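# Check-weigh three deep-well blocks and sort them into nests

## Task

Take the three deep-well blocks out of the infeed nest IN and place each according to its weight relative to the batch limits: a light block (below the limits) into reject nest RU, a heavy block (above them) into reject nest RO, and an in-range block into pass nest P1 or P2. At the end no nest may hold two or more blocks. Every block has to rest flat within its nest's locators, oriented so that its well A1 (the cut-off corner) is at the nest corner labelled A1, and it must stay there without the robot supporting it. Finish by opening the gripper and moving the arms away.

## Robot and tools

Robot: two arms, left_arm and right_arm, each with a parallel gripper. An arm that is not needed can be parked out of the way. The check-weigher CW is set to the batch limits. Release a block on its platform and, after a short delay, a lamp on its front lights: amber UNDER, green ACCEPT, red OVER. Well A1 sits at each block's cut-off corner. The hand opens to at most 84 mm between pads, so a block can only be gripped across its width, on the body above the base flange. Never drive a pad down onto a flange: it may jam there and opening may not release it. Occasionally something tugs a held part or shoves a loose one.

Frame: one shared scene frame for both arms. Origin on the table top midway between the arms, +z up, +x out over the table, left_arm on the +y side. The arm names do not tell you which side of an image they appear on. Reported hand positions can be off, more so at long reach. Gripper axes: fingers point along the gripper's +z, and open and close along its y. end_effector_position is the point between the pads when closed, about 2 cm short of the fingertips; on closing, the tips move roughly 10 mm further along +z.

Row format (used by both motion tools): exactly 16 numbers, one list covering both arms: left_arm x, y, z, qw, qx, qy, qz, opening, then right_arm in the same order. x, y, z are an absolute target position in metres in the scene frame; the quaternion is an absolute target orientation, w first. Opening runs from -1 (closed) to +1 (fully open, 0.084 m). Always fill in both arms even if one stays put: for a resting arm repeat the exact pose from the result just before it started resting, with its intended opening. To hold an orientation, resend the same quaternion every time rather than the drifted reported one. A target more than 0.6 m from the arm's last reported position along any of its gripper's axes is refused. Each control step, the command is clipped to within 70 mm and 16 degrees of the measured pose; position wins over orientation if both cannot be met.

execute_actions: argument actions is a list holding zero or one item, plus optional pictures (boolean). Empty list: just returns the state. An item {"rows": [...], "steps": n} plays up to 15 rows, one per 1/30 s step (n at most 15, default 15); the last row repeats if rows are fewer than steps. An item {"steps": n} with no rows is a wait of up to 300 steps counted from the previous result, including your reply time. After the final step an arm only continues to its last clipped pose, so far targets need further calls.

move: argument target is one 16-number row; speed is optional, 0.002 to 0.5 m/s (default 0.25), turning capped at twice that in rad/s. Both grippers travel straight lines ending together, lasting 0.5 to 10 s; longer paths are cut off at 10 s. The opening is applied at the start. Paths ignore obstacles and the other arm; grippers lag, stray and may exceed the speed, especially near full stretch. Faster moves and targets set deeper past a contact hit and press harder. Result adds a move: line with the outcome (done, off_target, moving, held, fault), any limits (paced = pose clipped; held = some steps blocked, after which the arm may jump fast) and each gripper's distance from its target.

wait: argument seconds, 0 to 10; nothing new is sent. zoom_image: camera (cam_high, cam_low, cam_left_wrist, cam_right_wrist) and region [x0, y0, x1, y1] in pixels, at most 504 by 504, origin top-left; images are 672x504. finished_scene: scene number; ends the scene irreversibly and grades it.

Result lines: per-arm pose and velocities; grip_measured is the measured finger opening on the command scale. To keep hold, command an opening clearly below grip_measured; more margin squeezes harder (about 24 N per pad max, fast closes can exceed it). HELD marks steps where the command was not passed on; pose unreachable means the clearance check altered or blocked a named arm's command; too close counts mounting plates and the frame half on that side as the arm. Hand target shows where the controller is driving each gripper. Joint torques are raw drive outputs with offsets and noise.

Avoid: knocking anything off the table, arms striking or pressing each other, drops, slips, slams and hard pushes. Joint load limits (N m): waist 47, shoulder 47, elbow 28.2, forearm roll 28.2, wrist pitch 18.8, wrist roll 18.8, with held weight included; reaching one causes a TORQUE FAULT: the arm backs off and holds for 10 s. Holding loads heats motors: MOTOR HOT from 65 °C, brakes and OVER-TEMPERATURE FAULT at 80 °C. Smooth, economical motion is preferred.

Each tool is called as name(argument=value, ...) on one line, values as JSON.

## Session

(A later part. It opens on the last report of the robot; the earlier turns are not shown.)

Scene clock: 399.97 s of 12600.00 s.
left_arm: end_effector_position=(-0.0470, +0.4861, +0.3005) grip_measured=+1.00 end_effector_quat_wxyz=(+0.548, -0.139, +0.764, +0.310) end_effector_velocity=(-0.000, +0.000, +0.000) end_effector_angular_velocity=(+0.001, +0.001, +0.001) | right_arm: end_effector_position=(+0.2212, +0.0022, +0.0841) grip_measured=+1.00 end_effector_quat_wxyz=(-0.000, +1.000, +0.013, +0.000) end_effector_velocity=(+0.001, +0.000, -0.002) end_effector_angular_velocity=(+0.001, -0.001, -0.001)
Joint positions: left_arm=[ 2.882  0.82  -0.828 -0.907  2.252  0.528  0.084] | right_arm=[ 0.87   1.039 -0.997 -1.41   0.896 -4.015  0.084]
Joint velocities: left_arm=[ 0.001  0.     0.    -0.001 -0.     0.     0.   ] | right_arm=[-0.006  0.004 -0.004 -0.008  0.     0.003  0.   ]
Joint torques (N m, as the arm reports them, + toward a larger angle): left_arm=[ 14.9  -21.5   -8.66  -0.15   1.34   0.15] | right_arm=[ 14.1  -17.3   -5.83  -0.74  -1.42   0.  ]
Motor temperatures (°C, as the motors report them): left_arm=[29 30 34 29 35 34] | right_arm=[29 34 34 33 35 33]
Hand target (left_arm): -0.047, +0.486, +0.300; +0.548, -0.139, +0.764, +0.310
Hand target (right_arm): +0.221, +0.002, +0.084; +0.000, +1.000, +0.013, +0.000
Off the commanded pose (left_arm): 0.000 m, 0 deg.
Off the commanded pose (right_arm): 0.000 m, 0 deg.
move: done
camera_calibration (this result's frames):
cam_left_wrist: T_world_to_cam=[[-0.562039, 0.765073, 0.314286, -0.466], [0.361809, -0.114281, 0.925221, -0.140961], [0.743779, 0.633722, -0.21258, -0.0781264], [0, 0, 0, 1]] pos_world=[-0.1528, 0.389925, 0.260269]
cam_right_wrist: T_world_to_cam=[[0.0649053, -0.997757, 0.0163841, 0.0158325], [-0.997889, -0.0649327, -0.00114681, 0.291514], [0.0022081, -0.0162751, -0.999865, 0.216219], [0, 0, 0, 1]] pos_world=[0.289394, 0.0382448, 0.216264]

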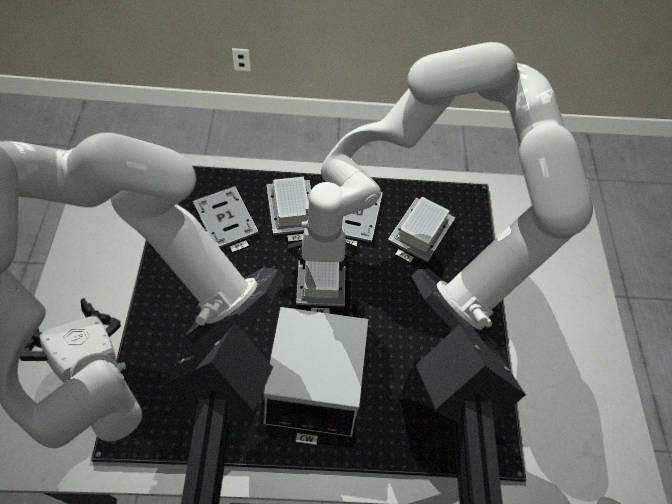

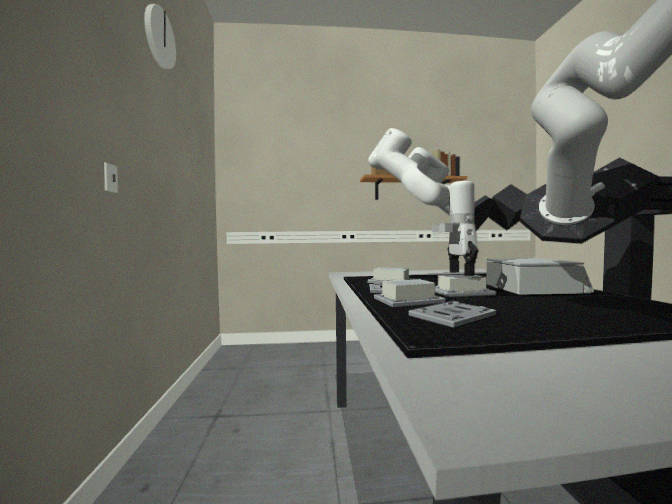

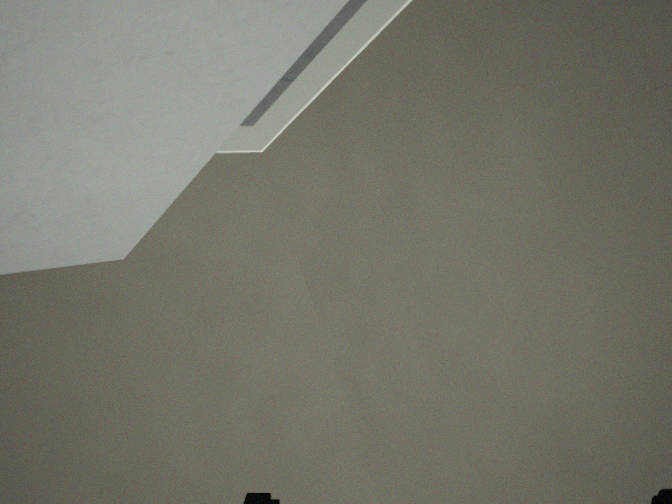

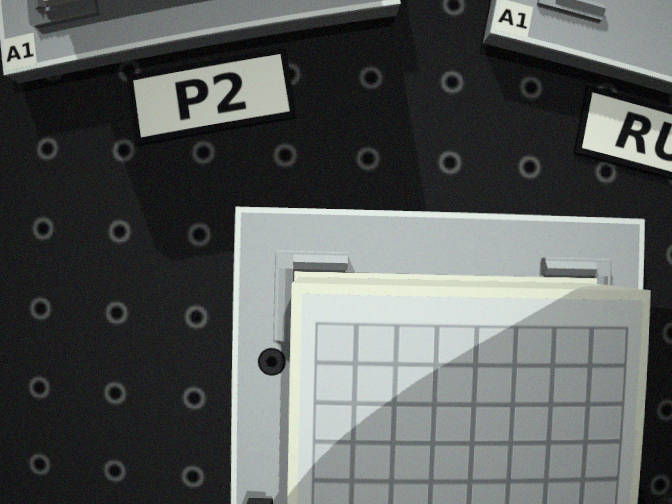

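Good.

move(target=[-0.047,0.4861,0.3005,0.548,-0.139,0.764,0.310,1,0.2207,0.0021,0.052,0,0.99991,0.0135,0,1], speed=0.015)

move(target=[-0.047,0.4861,0.3005,0.548,-0.139,0.764,0.310,1,0.2207,0.0021,0.052,0,0.99991,0.0135,0,-1], speed=0.015)

move(target=[-0.047,0.4861,0.3005,0.548,-0.139,0.764,0.310,1,0.2207,0.0021,0.17,0,0.99991,0.0135,0,-1], speed=0.05)

move(target=[-0.047,0.4861,0.3005,0.548,-0.139,0.764,0.310,1,-0.015,0,0.16,0,0.99991,0.0135,0,-1], speed=0.1)

move(target=[-0.047,0.4861,0.3005,0.548,-0.139,0.764,0.310,1,-0.015,0,0.1413,0,0.99991,0.0135,0,-1], speed=0.01)

move(target=[-0.047,0.4861,0.3005,0.548,-0.139,0.764,0.310,1,-0.015,0,0.1413,0,0.99991,0.0135,0,1], speed=0.01)

wait(seconds=2)

Scene clock: 427.77 s of 12600.00 s.
left_arm: end_effector_position=(-0.0470, +0.4861, +0.3005) grip_measured=+1.00 end_effector_quat_wxyz=(+0.548, -0.139, +0.764, +0.310) end_effector_velocity=(-0.000, -0.000, +0.000) end_effector_angular_velocity=(-0.000, +0.002, +0.001) | right_arm: end_effector_position=(+0.2208, +0.0021, +0.0521) grip_measured=+1.00 end_effector_quat_wxyz=(+0.000, +1.000, +0.013, +0.000) end_effector_velocity=(+0.000, +0.000, -0.001) end_effector_angular_velocity=(-0.000, -0.000, -0.002)
Joint positions: left_arm=[ 2.882  0.82  -0.828 -0.907  2.252  0.528  0.084] | right_arm=[ 0.795  1.107 -1.041 -1.503  0.898 -3.986  0.084]
Joint velocities: left_arm=[ 0.002  0.     0.     0.    -0.001  0.    -0.   ] | right_arm=[-0.004  0.003 -0.003 -0.003  0.     0.001 -0.   ]
Joint torques (N m, as the arm reports them, + toward a larger angle): left_arm=[ 14.75 -21.5   -8.69  -0.24   1.22   0.03] | right_arm=[ 13.59 -16.31  -3.73  -0.38  -1.29  -0.16]
Motor temperatures (°C, as the motors report them): left_arm=[29 30 34 29 35 34] | right_arm=[30 35 34 33 35 33]
Hand target (left_arm): -0.047, +0.486, +0.300; +0.548, -0.139, +0.764, +0.310
Hand target (right_arm): +0.221, +0.002, +0.052; +0.000, +1.000, +0.013, +0.000
Off the commanded pose (left_arm): 0.000 m, 0 deg.
Off the commanded pose (right_arm): 0.000 m, 0 deg.
After step 90, 22.40 s passed at rest.
move: done
camera_calibration (this result's frames):
cam_left_wrist: T_world_to_cam=[[-0.562039, 0.765073, 0.314286, -0.466], [0.361809, -0.114281, 0.925221, -0.140961], [0.743778, 0.633722, -0.21258, -0.0781265], [0, 0, 0, 1]] pos_world=[-0.1528, 0.389925, 0.260269]
cam_right_wrist: T_world_to_cam=[[0.0650027, -0.997749, 0.0165053, 0.0161896], [-0.997883, -0.0650265, -0.000908469, 0.291045], [0.0019797, -0.0164113, -0.999863, 0.184226], [0, 0, 0, 1]] pos_world=[0.289012, 0.0381022, 0.184198]

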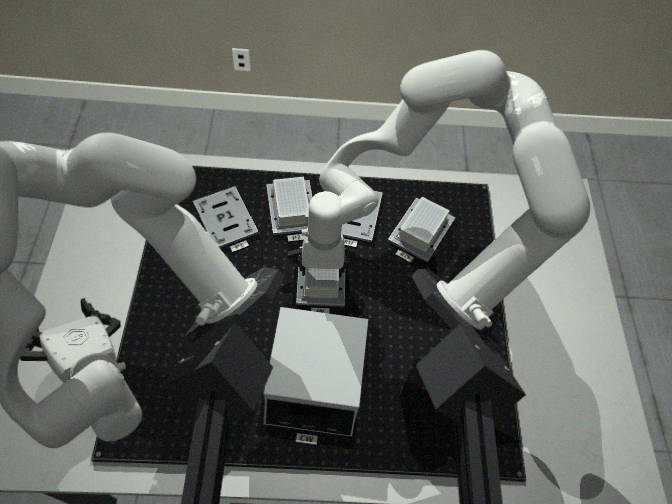

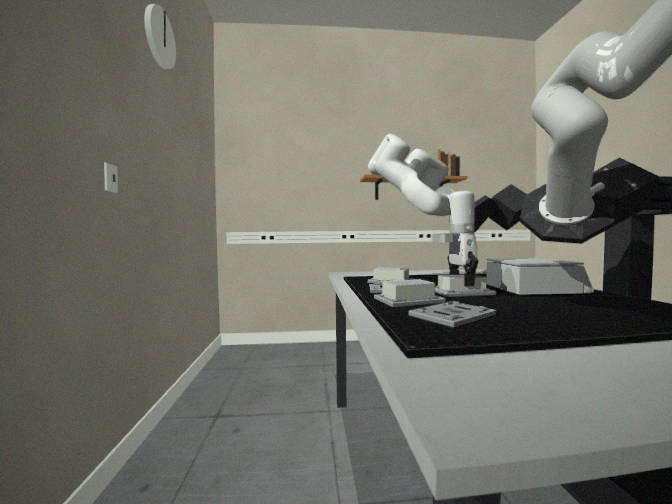

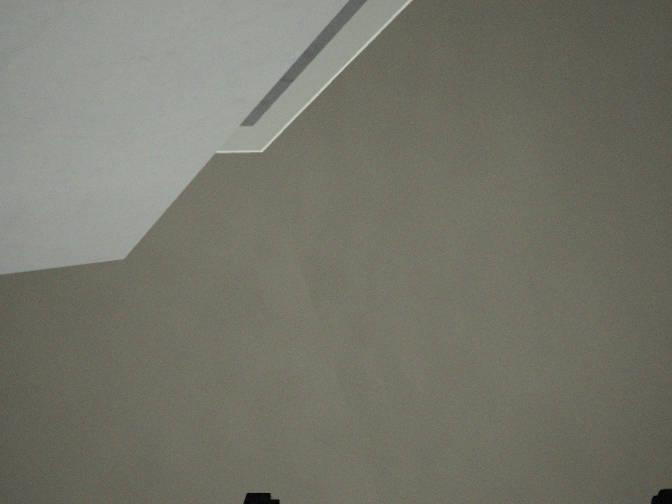

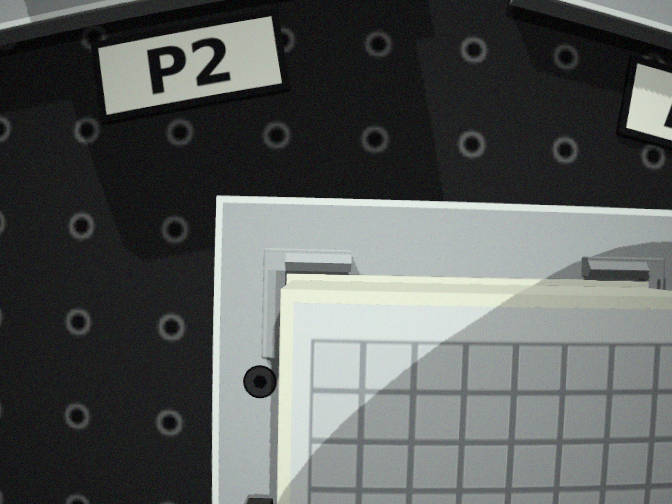

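Scene clock: 428.47 s of 12600.00 s.
left_arm: end_effector_position=(-0.0470, +0.4861, +0.3005) grip_measured=+1.00 end_effector_quat_wxyz=(+0.548, -0.139, +0.764, +0.310) end_effector_velocity=(+0.000, +0.000, +0.000) end_effector_angular_velocity=(+0.001, -0.001, -0.000) | right_arm: end_effector_position=(+0.2209, +0.0022, +0.0521) grip_measured=+0.96 end_effector_quat_wxyz=(-0.000, +1.000, +0.013, +0.000) end_effector_velocity=(-0.000, -0.000, -0.000) end_effector_angular_velocity=(-0.002, +0.000, -0.000)
Joint positions: left_arm=[ 2.882  0.82  -0.828 -0.907  2.252  0.528  0.084] | right_arm=[ 0.795  1.107 -1.041 -1.503  0.897 -3.986  0.083]
Joint velocities: left_arm=[-0.001 -0.     0.    -0.     0.001  0.    -0.   ] | right_arm=[ 0.     0.    -0.     0.002  0.001 -0.001  0.   ]
Joint torques (N m, as the arm reports them, + toward a larger angle): left_arm=[ 14.41 -21.79  -8.5   -0.08   1.18   0.1 ] | right_arm=[ 13.28 -14.65  -3.66  -1.23  -1.3   -0.03]
Motor temperatures (°C, as the motors report them): left_arm=[29 30 34 29 35 34] | right_arm=[30 35 34 33 35 33]
Hand target (left_arm): -0.047, +0.486, +0.300; +0.548, -0.139, +0.764, +0.310
Hand target (right_arm): +0.221, +0.002, +0.052; -0.000, +1.000, +0.014, +0.000
Off the commanded pose (left_arm): 0.000 m, 0 deg.
Off the commanded pose (right_arm): 0.000 m, 0 deg.
move: done
camera_calibration (this result's frames):
cam_left_wrist: T_world_to_cam=[[-0.562039, 0.765073, 0.314286, -0.466], [0.361809, -0.114281, 0.925221, -0.140961], [0.743778, 0.633722, -0.21258, -0.0781265], [0, 0, 0, 1]] pos_world=[-0.1528, 0.389925, 0.260269]
cam_right_wrist: T_world_to_cam=[[0.0648488, -0.997764, 0.0161639, 0.0163762], [-0.997893, -0.0648741, -0.00104464, 0.291175], [0.00209092, -0.0160621, -0.999869, 0.184259], [0, 0, 0, 1]] pos_world=[0.289115, 0.0381889, 0.184275]

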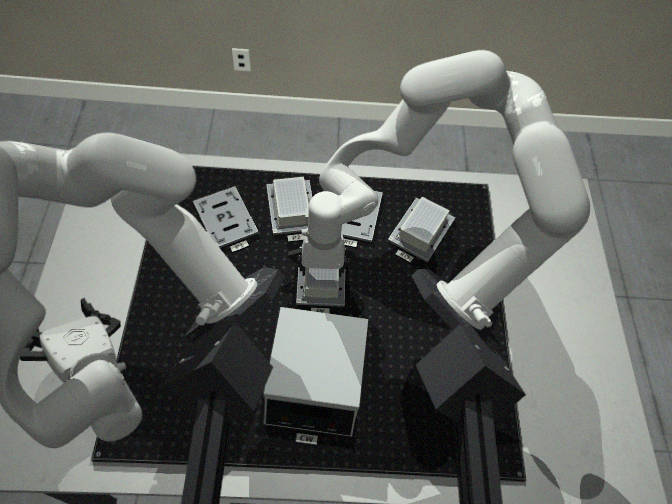

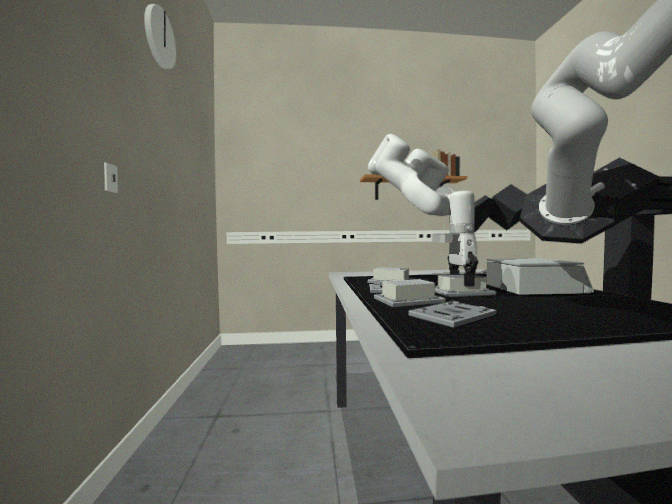

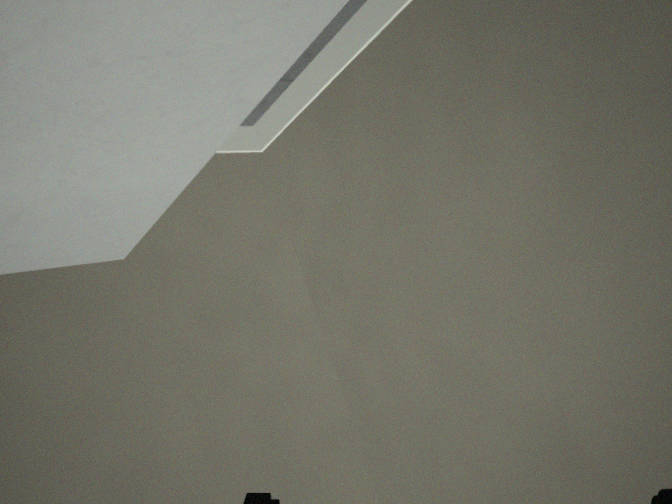

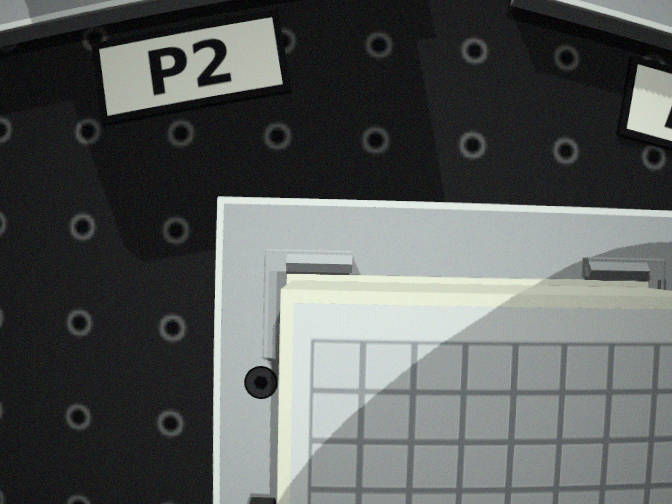

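Scene clock: 431.23 s of 12600.00 s.
left_arm: end_effector_position=(-0.0470, +0.4861, +0.3005) grip_measured=+1.00 end_effector_quat_wxyz=(+0.548, -0.139, +0.764, +0.310) end_effector_velocity=(-0.000, +0.000, +0.000) end_effector_angular_velocity=(-0.000, -0.000, +0.000) | right_arm: end_effector_position=(+0.2203, +0.0020, +0.1700) grip_measured=+0.96 end_effector_quat_wxyz=(+0.000, +1.000, +0.014, -0.000) end_effector_velocity=(-0.000, +0.000, +0.003) end_effector_angular_velocity=(+0.000, -0.001, +0.001)
Joint positions: left_arm=[ 2.882  0.82  -0.828 -0.907  2.252  0.528  0.084] | right_arm=[ 1.068  0.865 -0.916 -1.142  0.924 -4.129  0.083]
Joint velocities: left_arm=[-0. -0. -0. -0.  0. -0. -0.] | right_arm=[ 0.007 -0.003  0.001  0.008  0.002 -0.003 -0.   ]
Joint torques (N m, as the arm reports them, + toward a larger angle): left_arm=[ 14.69 -21.37  -8.54  -0.22   1.16  -0.03] | right_arm=[ 12.97 -17.55  -8.56  -0.45  -1.22  -0.4 ]
Motor temperatures (°C, as the motors report them): left_arm=[29 30 34 29 35 34] | right_arm=[30 35 34 33 35 33]
Hand target (left_arm): -0.047, +0.486, +0.301; +0.548, -0.139, +0.764, +0.310
Hand target (right_arm): +0.220, +0.002, +0.170; -0.000, +1.000, +0.014, -0.000
Off the commanded pose (left_arm): 0.000 m, 0 deg.
Off the commanded pose (right_arm): 0.000 m, 0 deg.
move: done
camera_calibration (this result's frames):
cam_left_wrist: T_world_to_cam=[[-0.562039, 0.765073, 0.314286, -0.466], [0.361809, -0.114281, 0.925221, -0.140961], [0.743778, 0.633722, -0.21258, -0.0781266], [0, 0, 0, 1]] pos_world=[-0.1528, 0.389925, 0.260269]
cam_right_wrist: T_world_to_cam=[[0.0652773, -0.997732, 0.0164028, 0.0142007], [-0.997867, -0.0652844, 0.000101547, 0.290552], [0.000969531, -0.0163745, -0.999865, 0.302369], [0, 0, 0, 1]] pos_world=[0.288712, 0.0380881, 0.302066]

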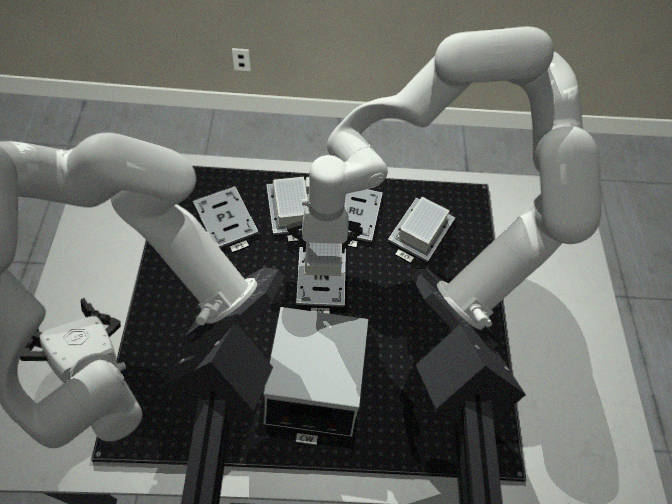

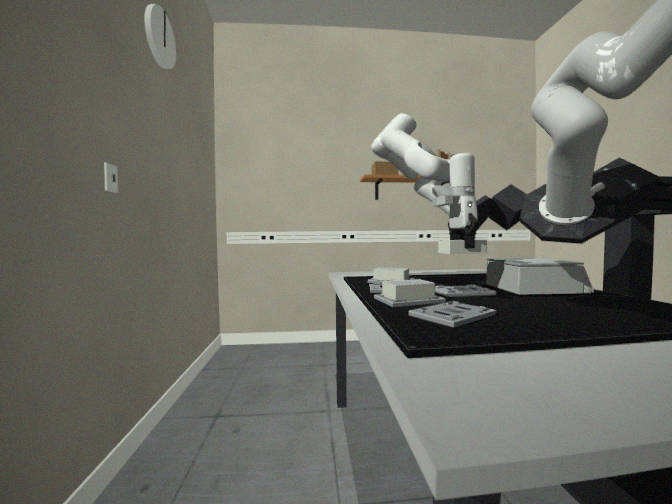

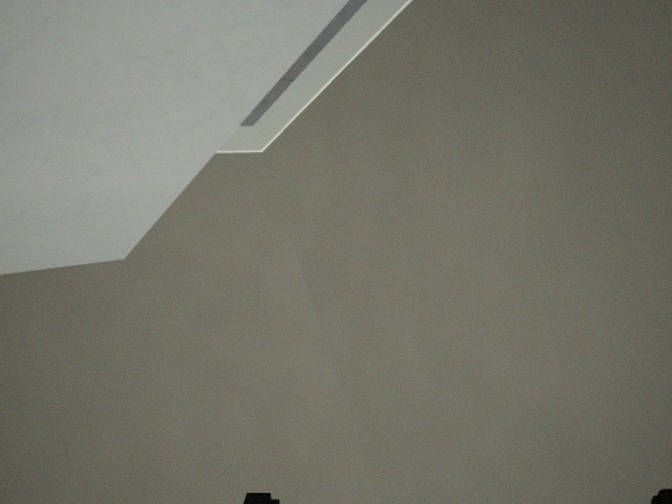

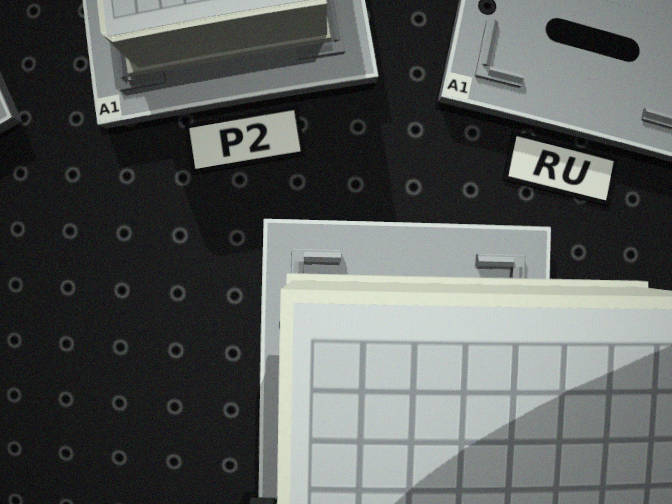

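Scene clock: 434.07 s of 12600.00 s.
left_arm: end_effector_position=(-0.0470, +0.4861, +0.3005) grip_measured=+1.00 end_effector_quat_wxyz=(+0.548, -0.139, +0.764, +0.310) end_effector_velocity=(+0.000, -0.000, -0.000) end_effector_angular_velocity=(-0.001, -0.001, -0.000) | right_arm: end_effector_position=(-0.0155, +0.0008, +0.1604) grip_measured=+0.96 end_effector_quat_wxyz=(-0.001, +1.000, +0.014, -0.001) end_effector_velocity=(-0.002, -0.001, -0.000) end_effector_angular_velocity=(-0.004, -0.000, +0.001)
Joint positions: left_arm=[ 2.882  0.82  -0.828 -0.907  2.252  0.528  0.084] | right_arm=[ 1.615  1.266 -0.987 -0.814  0.691 -3.812  0.083]
Joint velocities: left_arm=[-0.001  0.     0.     0.    -0.    -0.001  0.   ] | right_arm=[ 0.009  0.004 -0.003  0.013 -0.001 -0.005  0.   ]
Joint torques (N m, as the arm reports them, + toward a larger angle): left_arm=[ 14.49 -21.52  -8.55  -0.18   1.27   0.13] | right_arm=[  6.14 -24.42 -11.6   -0.43  -1.29  -0.33]
Motor temperatures (°C, as the motors report them): left_arm=[29 30 34 29 35 34] | right_arm=[30 35 34 33 35 33]
Hand target (left_arm): -0.047, +0.486, +0.301; +0.548, -0.139, +0.764, +0.310
Hand target (right_arm): -0.016, +0.001, +0.160; -0.001, +1.000, +0.014, -0.001
Off the commanded pose (left_arm): 0.000 m, 0 deg.
Off the commanded pose (right_arm): 0.001 m, 0 deg.
move: done
camera_calibration (this result's frames):
cam_left_wrist: T_world_to_cam=[[-0.562039, 0.765073, 0.314286, -0.466], [0.361809, -0.114281, 0.925221, -0.140961], [0.743779, 0.633722, -0.21258, -0.0781264], [0, 0, 0, 1]] pos_world=[-0.1528, 0.389925, 0.260269]
cam_right_wrist: T_world_to_cam=[[0.0657489, -0.997728, 0.0147275, 0.0288065], [-0.997836, -0.0657502, 0.000400865, 0.0550723], [0.000568383, -0.014722, -0.999891, 0.293011], [0, 0, 0, 1]] pos_world=[0.0528926, 0.0366758, 0.292533]

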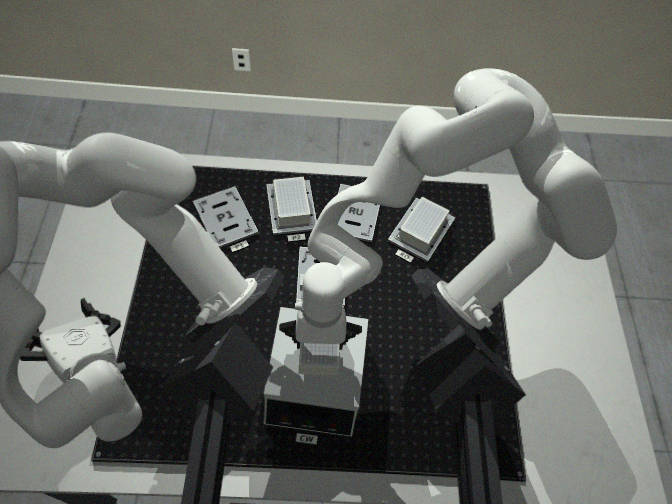

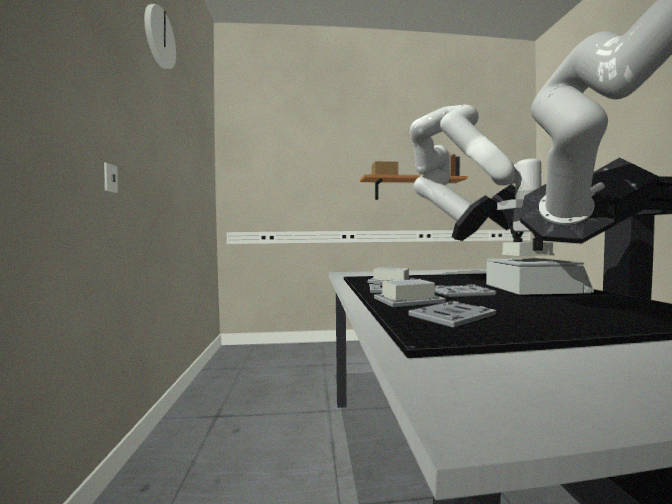

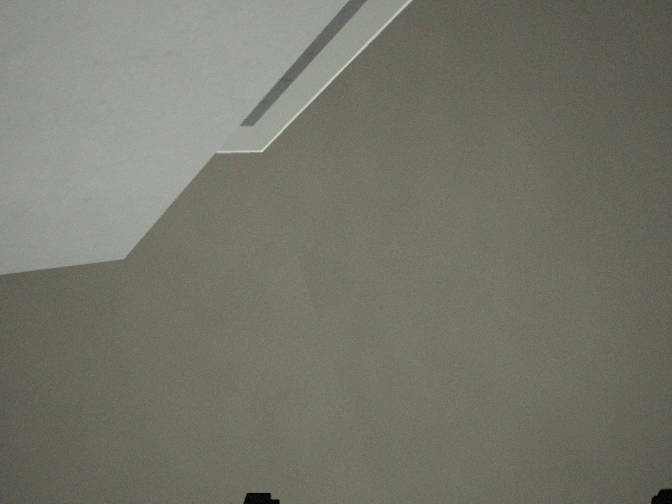

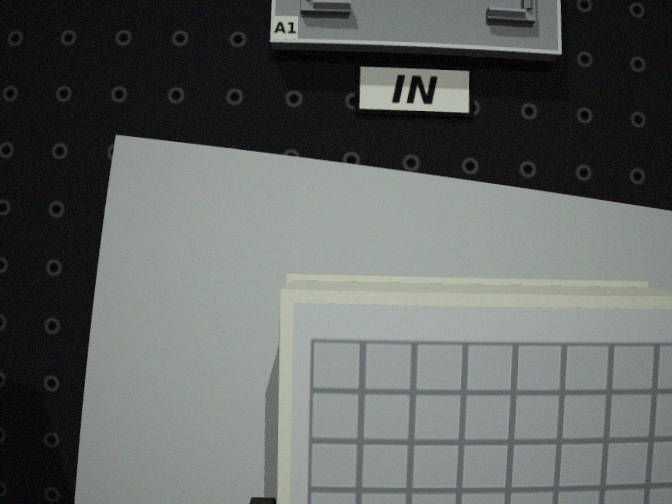

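Scene clock: 436.20 s of 12600.00 s.
left_arm: end_effector_position=(-0.0470, +0.4861, +0.3005) grip_measured=+1.00 end_effector_quat_wxyz=(+0.548, -0.139, +0.764, +0.310) end_effector_velocity=(-0.000, +0.000, +0.001) end_effector_angular_velocity=(+0.002, -0.000, +0.000) | right_arm: end_effector_position=(-0.0150, +0.0001, +0.1415) grip_measured=+0.96 end_effector_quat_wxyz=(-0.000, +1.000, +0.013, +0.000) end_effector_velocity=(-0.000, +0.003, -0.000) end_effector_angular_velocity=(+0.005, +0.005, -0.005)
Joint positions: left_arm=[ 2.882  0.82  -0.828 -0.907  2.252  0.528  0.084] | right_arm=[ 1.571  1.311 -1.002 -0.893  0.683 -3.762  0.083]
Joint velocities: left_arm=[ 0.001  0.    -0.001  0.     0.002  0.     0.   ] | right_arm=[-0.007  0.003 -0.005 -0.009 -0.004  0.007 -0.   ]
Joint torques (N m, as the arm reports them, + toward a larger angle): left_arm=[ 14.76 -21.39  -8.62  -0.22   1.15   0.05] | right_arm=[  6.55 -23.66 -10.76  -1.14  -1.11  -0.21]
Motor temperatures (°C, as the motors report them): left_arm=[29 30 34 29 35 34] | right_arm=[30 35 35 33 35 33]
Hand target (left_arm): -0.047, +0.486, +0.300; +0.548, -0.139, +0.764, +0.310
Hand target (right_arm): -0.015, +0.000, +0.141; -0.000, +1.000, +0.013, +0.000
Off the commanded pose (left_arm): 0.000 m, 0 deg.
Off the commanded pose (right_arm): 0.000 m, 0 deg.
move: done
camera_calibration (this result's frames):
cam_left_wrist: T_world_to_cam=[[-0.562039, 0.765073, 0.314286, -0.466], [0.361809, -0.114281, 0.925221, -0.140961], [0.743779, 0.633722, -0.21258, -0.0781265], [0, 0, 0, 1]] pos_world=[-0.1528, 0.389925, 0.260269]
cam_right_wrist: T_world_to_cam=[[0.0649467, -0.997757, 0.0162223, 0.0281199], [-0.997887, -0.0649678, -0.000773558, 0.0557385], [0.00182575, -0.0161378, -0.999868, 0.274078], [0, 0, 0, 1]] pos_world=[0.053294, 0.036101, 0.273629]

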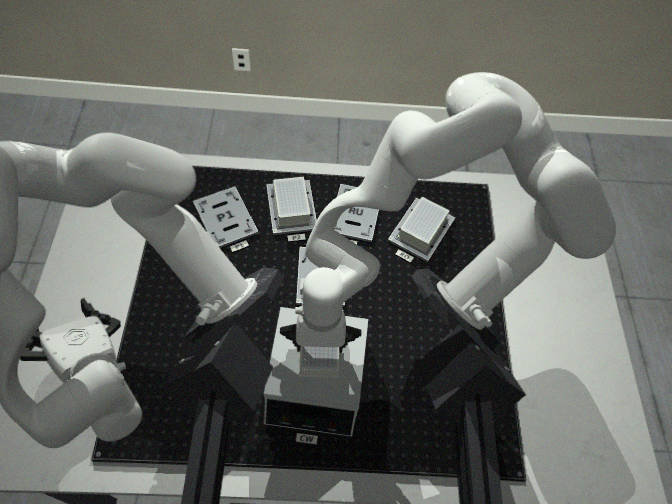

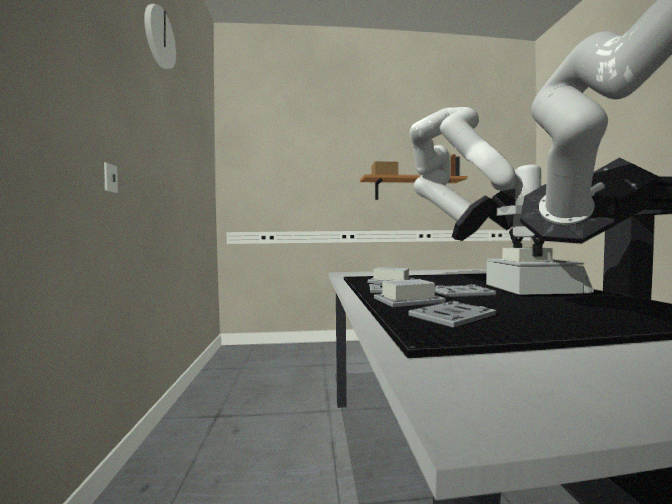

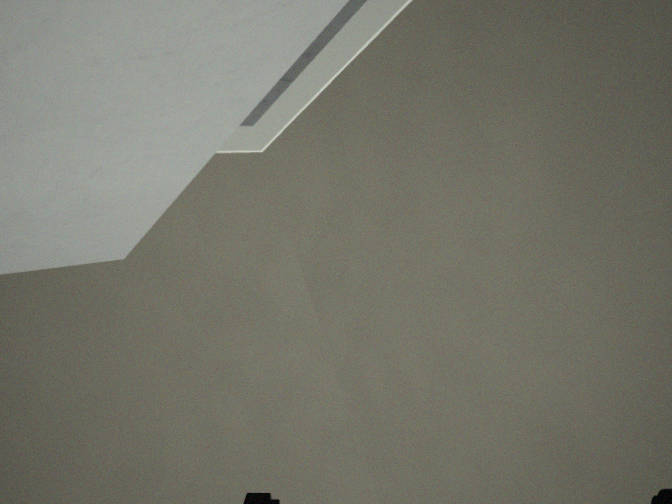

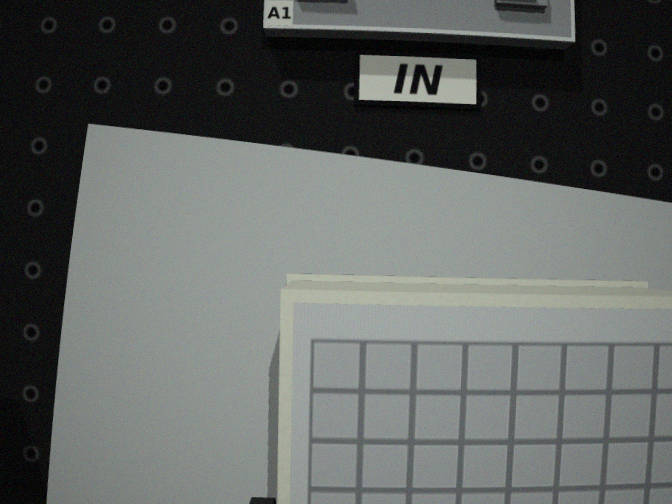

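Scene clock: 436.90 s of 12600.00 s.
left_arm: end_effector_position=(-0.0470, +0.4861, +0.3005) grip_measured=+1.00 end_effector_quat_wxyz=(+0.548, -0.139, +0.764, +0.310) end_effector_velocity=(+0.001, +0.000, +0.000) end_effector_angular_velocity=(+0.001, -0.003, -0.001) | right_arm: end_effector_position=(-0.0150, +0.0000, +0.1413) grip_measured=+1.00 end_effector_quat_wxyz=(-0.000, +1.000, +0.013, -0.000) end_effector_velocity=(+0.000, -0.001, -0.001) end_effector_angular_velocity=(-0.003, -0.000, -0.001)
Joint positions: left_arm=[ 2.882  0.82  -0.828 -0.907  2.252  0.528  0.084] | right_arm=[ 1.571  1.311 -1.002 -0.894  0.682 -3.762  0.084]
Joint velocities: left_arm=[-0.002 -0.     0.     0.     0.002  0.    -0.   ] | right_arm=[-0.002  0.     0.001  0.001  0.002 -0.001  0.   ]
Joint torques (N m, as the arm reports them, + toward a larger angle): left_arm=[ 14.77 -21.65  -8.59  -0.15   1.44   0.21] | right_arm=[  6.25 -23.78 -10.76  -0.93  -1.23  -0.44]
Motor temperatures (°C, as the motors report them): left_arm=[29 30 34 29 35 34] | right_arm=[30 35 35 33 35 33]
Hand target (left_arm): -0.047, +0.486, +0.300; +0.548, -0.139, +0.764, +0.310
Hand target (right_arm): -0.015, +0.000, +0.141; -0.000, +1.000, +0.014, +0.000
Off the commanded pose (left_arm): 0.000 m, 0 deg.
Off the commanded pose (right_arm): 0.000 m, 0 deg.
move: done
camera_calibration (this result's frames):
cam_left_wrist: T_world_to_cam=[[-0.562039, 0.765073, 0.314286, -0.466], [0.361809, -0.114281, 0.925221, -0.140961], [0.743779, 0.633722, -0.21258, -0.0781264], [0, 0, 0, 1]] pos_world=[-0.1528, 0.389925, 0.260269]
cam_right_wrist: T_world_to_cam=[[0.0650057, -0.997751, 0.016341, 0.0280303], [-0.997883, -0.0650266, -0.000746221, 0.0557085], [0.00180714, -0.0162579, -0.999866, 0.273902], [0, 0, 0, 1]] pos_world=[0.0532735, 0.0360428, 0.273448]

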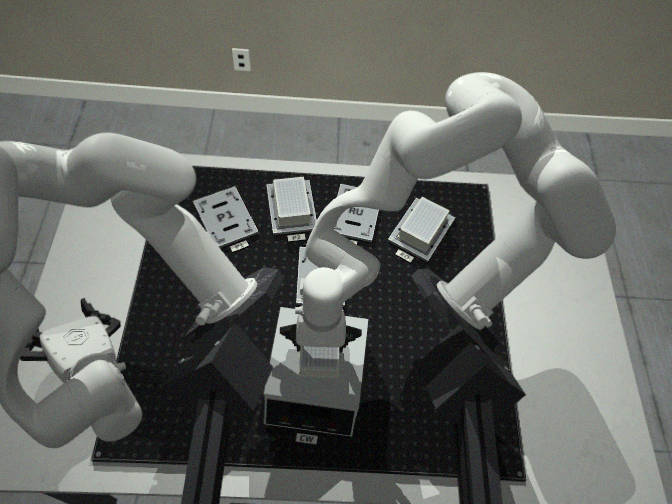

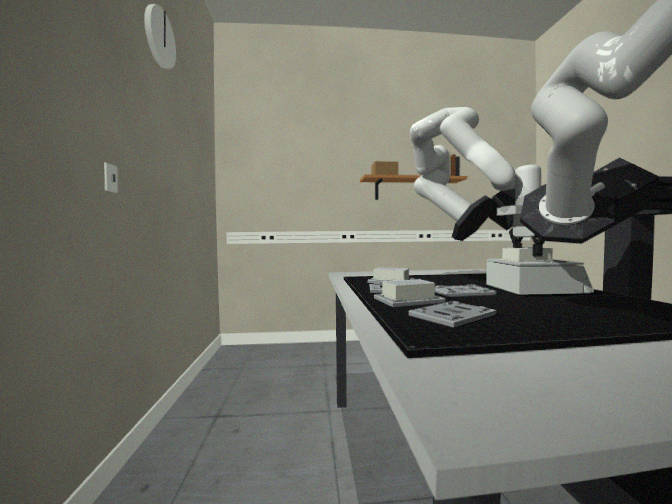

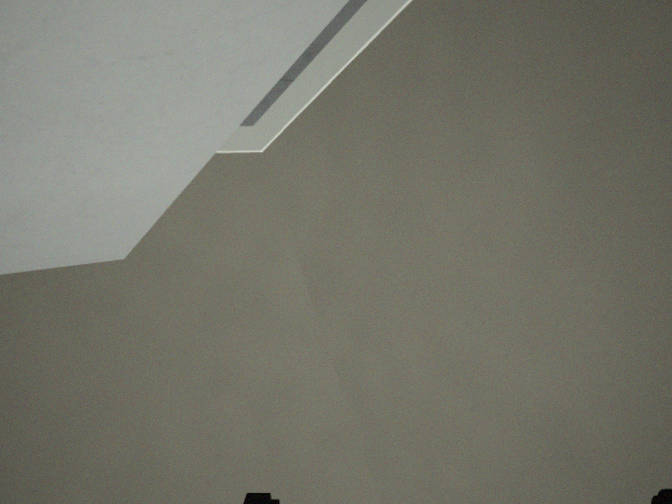

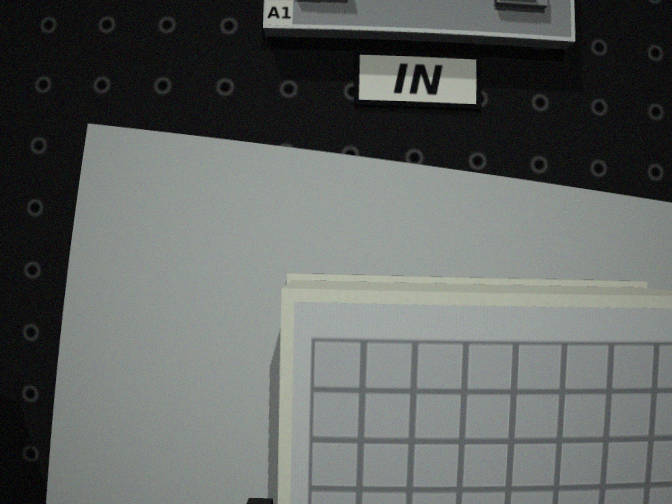

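Scene clock: 438.90 s of 12600.00 s.
left_arm: end_effector_position=(-0.0470, +0.4861, +0.3005) grip_measured=+1.00 end_effector_quat_wxyz=(+0.548, -0.139, +0.764, +0.310) end_effector_velocity=(+0.000, +0.000, -0.000) end_effector_angular_velocity=(-0.001, -0.001, -0.001) | right_arm: end_effector_position=(-0.0150, +0.0000, +0.1413) grip_measured=+1.00 end_effector_quat_wxyz=(-0.000, +1.000, +0.014, +0.000) end_effector_velocity=(-0.000, -0.000, -0.000) end_effector_angular_velocity=(-0.000, +0.001, -0.001)
Joint positions: left_arm=[ 2.882  0.82  -0.828 -0.907  2.252  0.528  0.084] | right_arm=[ 1.571  1.311 -1.002 -0.894  0.682 -3.762  0.084]
Joint velocities: left_arm=[-0.002  0.     0.    -0.     0.     0.     0.   ] | right_arm=[-0.    -0.     0.     0.    -0.     0.001 -0.   ]
Joint torques (N m, as the arm reports them, + toward a larger angle): left_arm=[ 14.69 -21.54  -8.58  -0.21   1.22   0.09] | right_arm=[  6.89 -23.88 -10.64  -0.79  -1.1   -0.3 ]
Motor temperatures (°C, as the motors report them): left_arm=[29 30 34 29 35 34] | right_arm=[30 35 35 33 35 33]
Hand target (left_arm): -0.047, +0.486, +0.300; +0.548, -0.139, +0.764, +0.310
Hand target (right_arm): -0.015, +0.000, +0.141; -0.000, +1.000, +0.014, +0.000
Off the commanded pose (left_arm): 0.000 m, 0 deg.
Off the commanded pose (right_arm): 0.000 m, 0 deg.
Steps of this call (steps 1 to 60: nothing new was sent). Readings (end_effector_position):
1: left_arm (-0.0470, +0.4861, +0.3005) | right_arm (-0.0150, +0.0000, +0.1413)
2: left_arm (-0.0470, +0.4861, +0.3005) | right_arm (-0.0150, +0.0000, +0.1413)
4: left_arm (-0.0470, +0.4861, +0.3005) | right_arm (-0.0150, +0.0000, +0.1413)
8: left_arm (-0.0470, +0.4861, +0.3005) | right_arm (-0.0150, +0.0000, +0.1413)
60: the state above
camera_calibration (this result's frames):
cam_left_wrist: T_world_to_cam=[[-0.562039, 0.765073, 0.314286, -0.466], [0.361809, -0.114281, 0.925221, -0.140961], [0.743779, 0.633722, -0.21258, -0.0781264], [0, 0, 0, 1]] pos_world=[-0.1528, 0.389925, 0.260269]
cam_right_wrist: T_world_to_cam=[[0.0650272, -0.997749, 0.0164054, 0.0279946], [-0.997882, -0.0650482, -0.000747762, 0.0557018], [0.00181322, -0.016322, -0.999865, 0.273872], [0, 0, 0, 1]] pos_world=[0.0532668, 0.036025, 0.273417]

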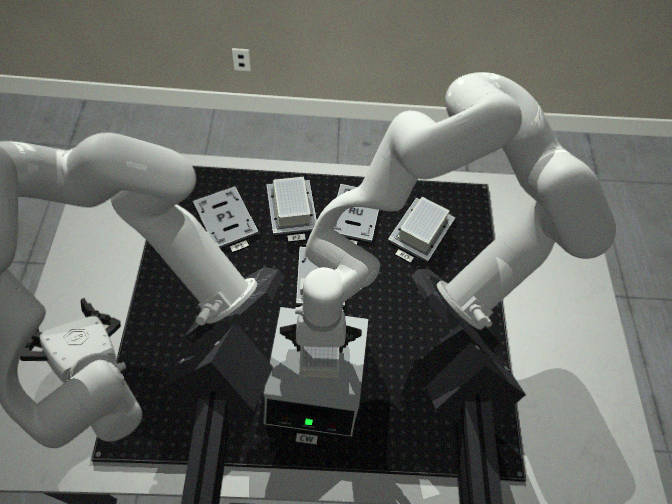

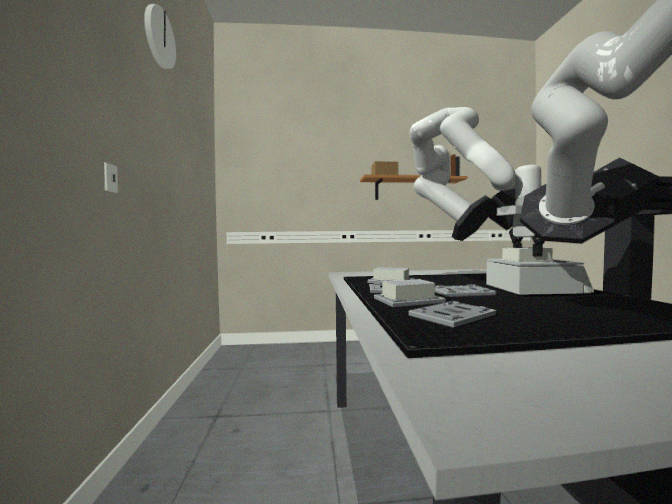

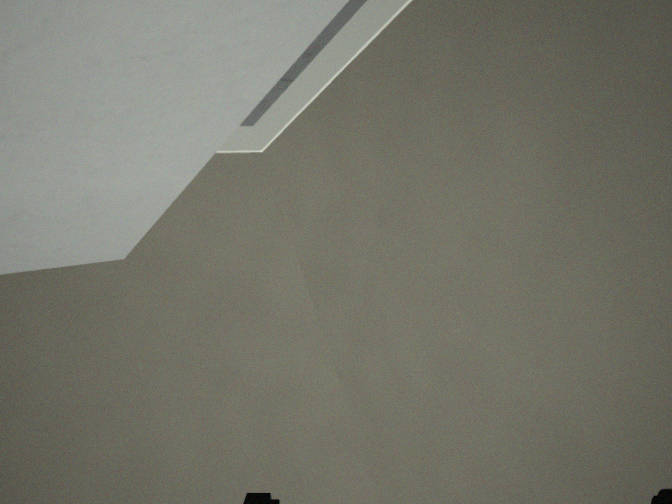

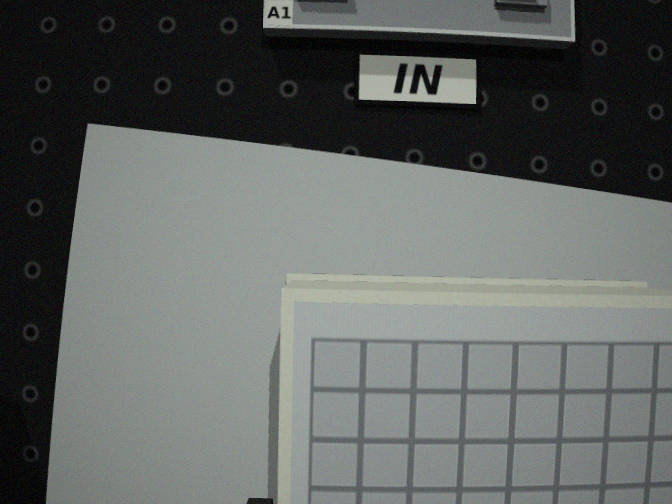

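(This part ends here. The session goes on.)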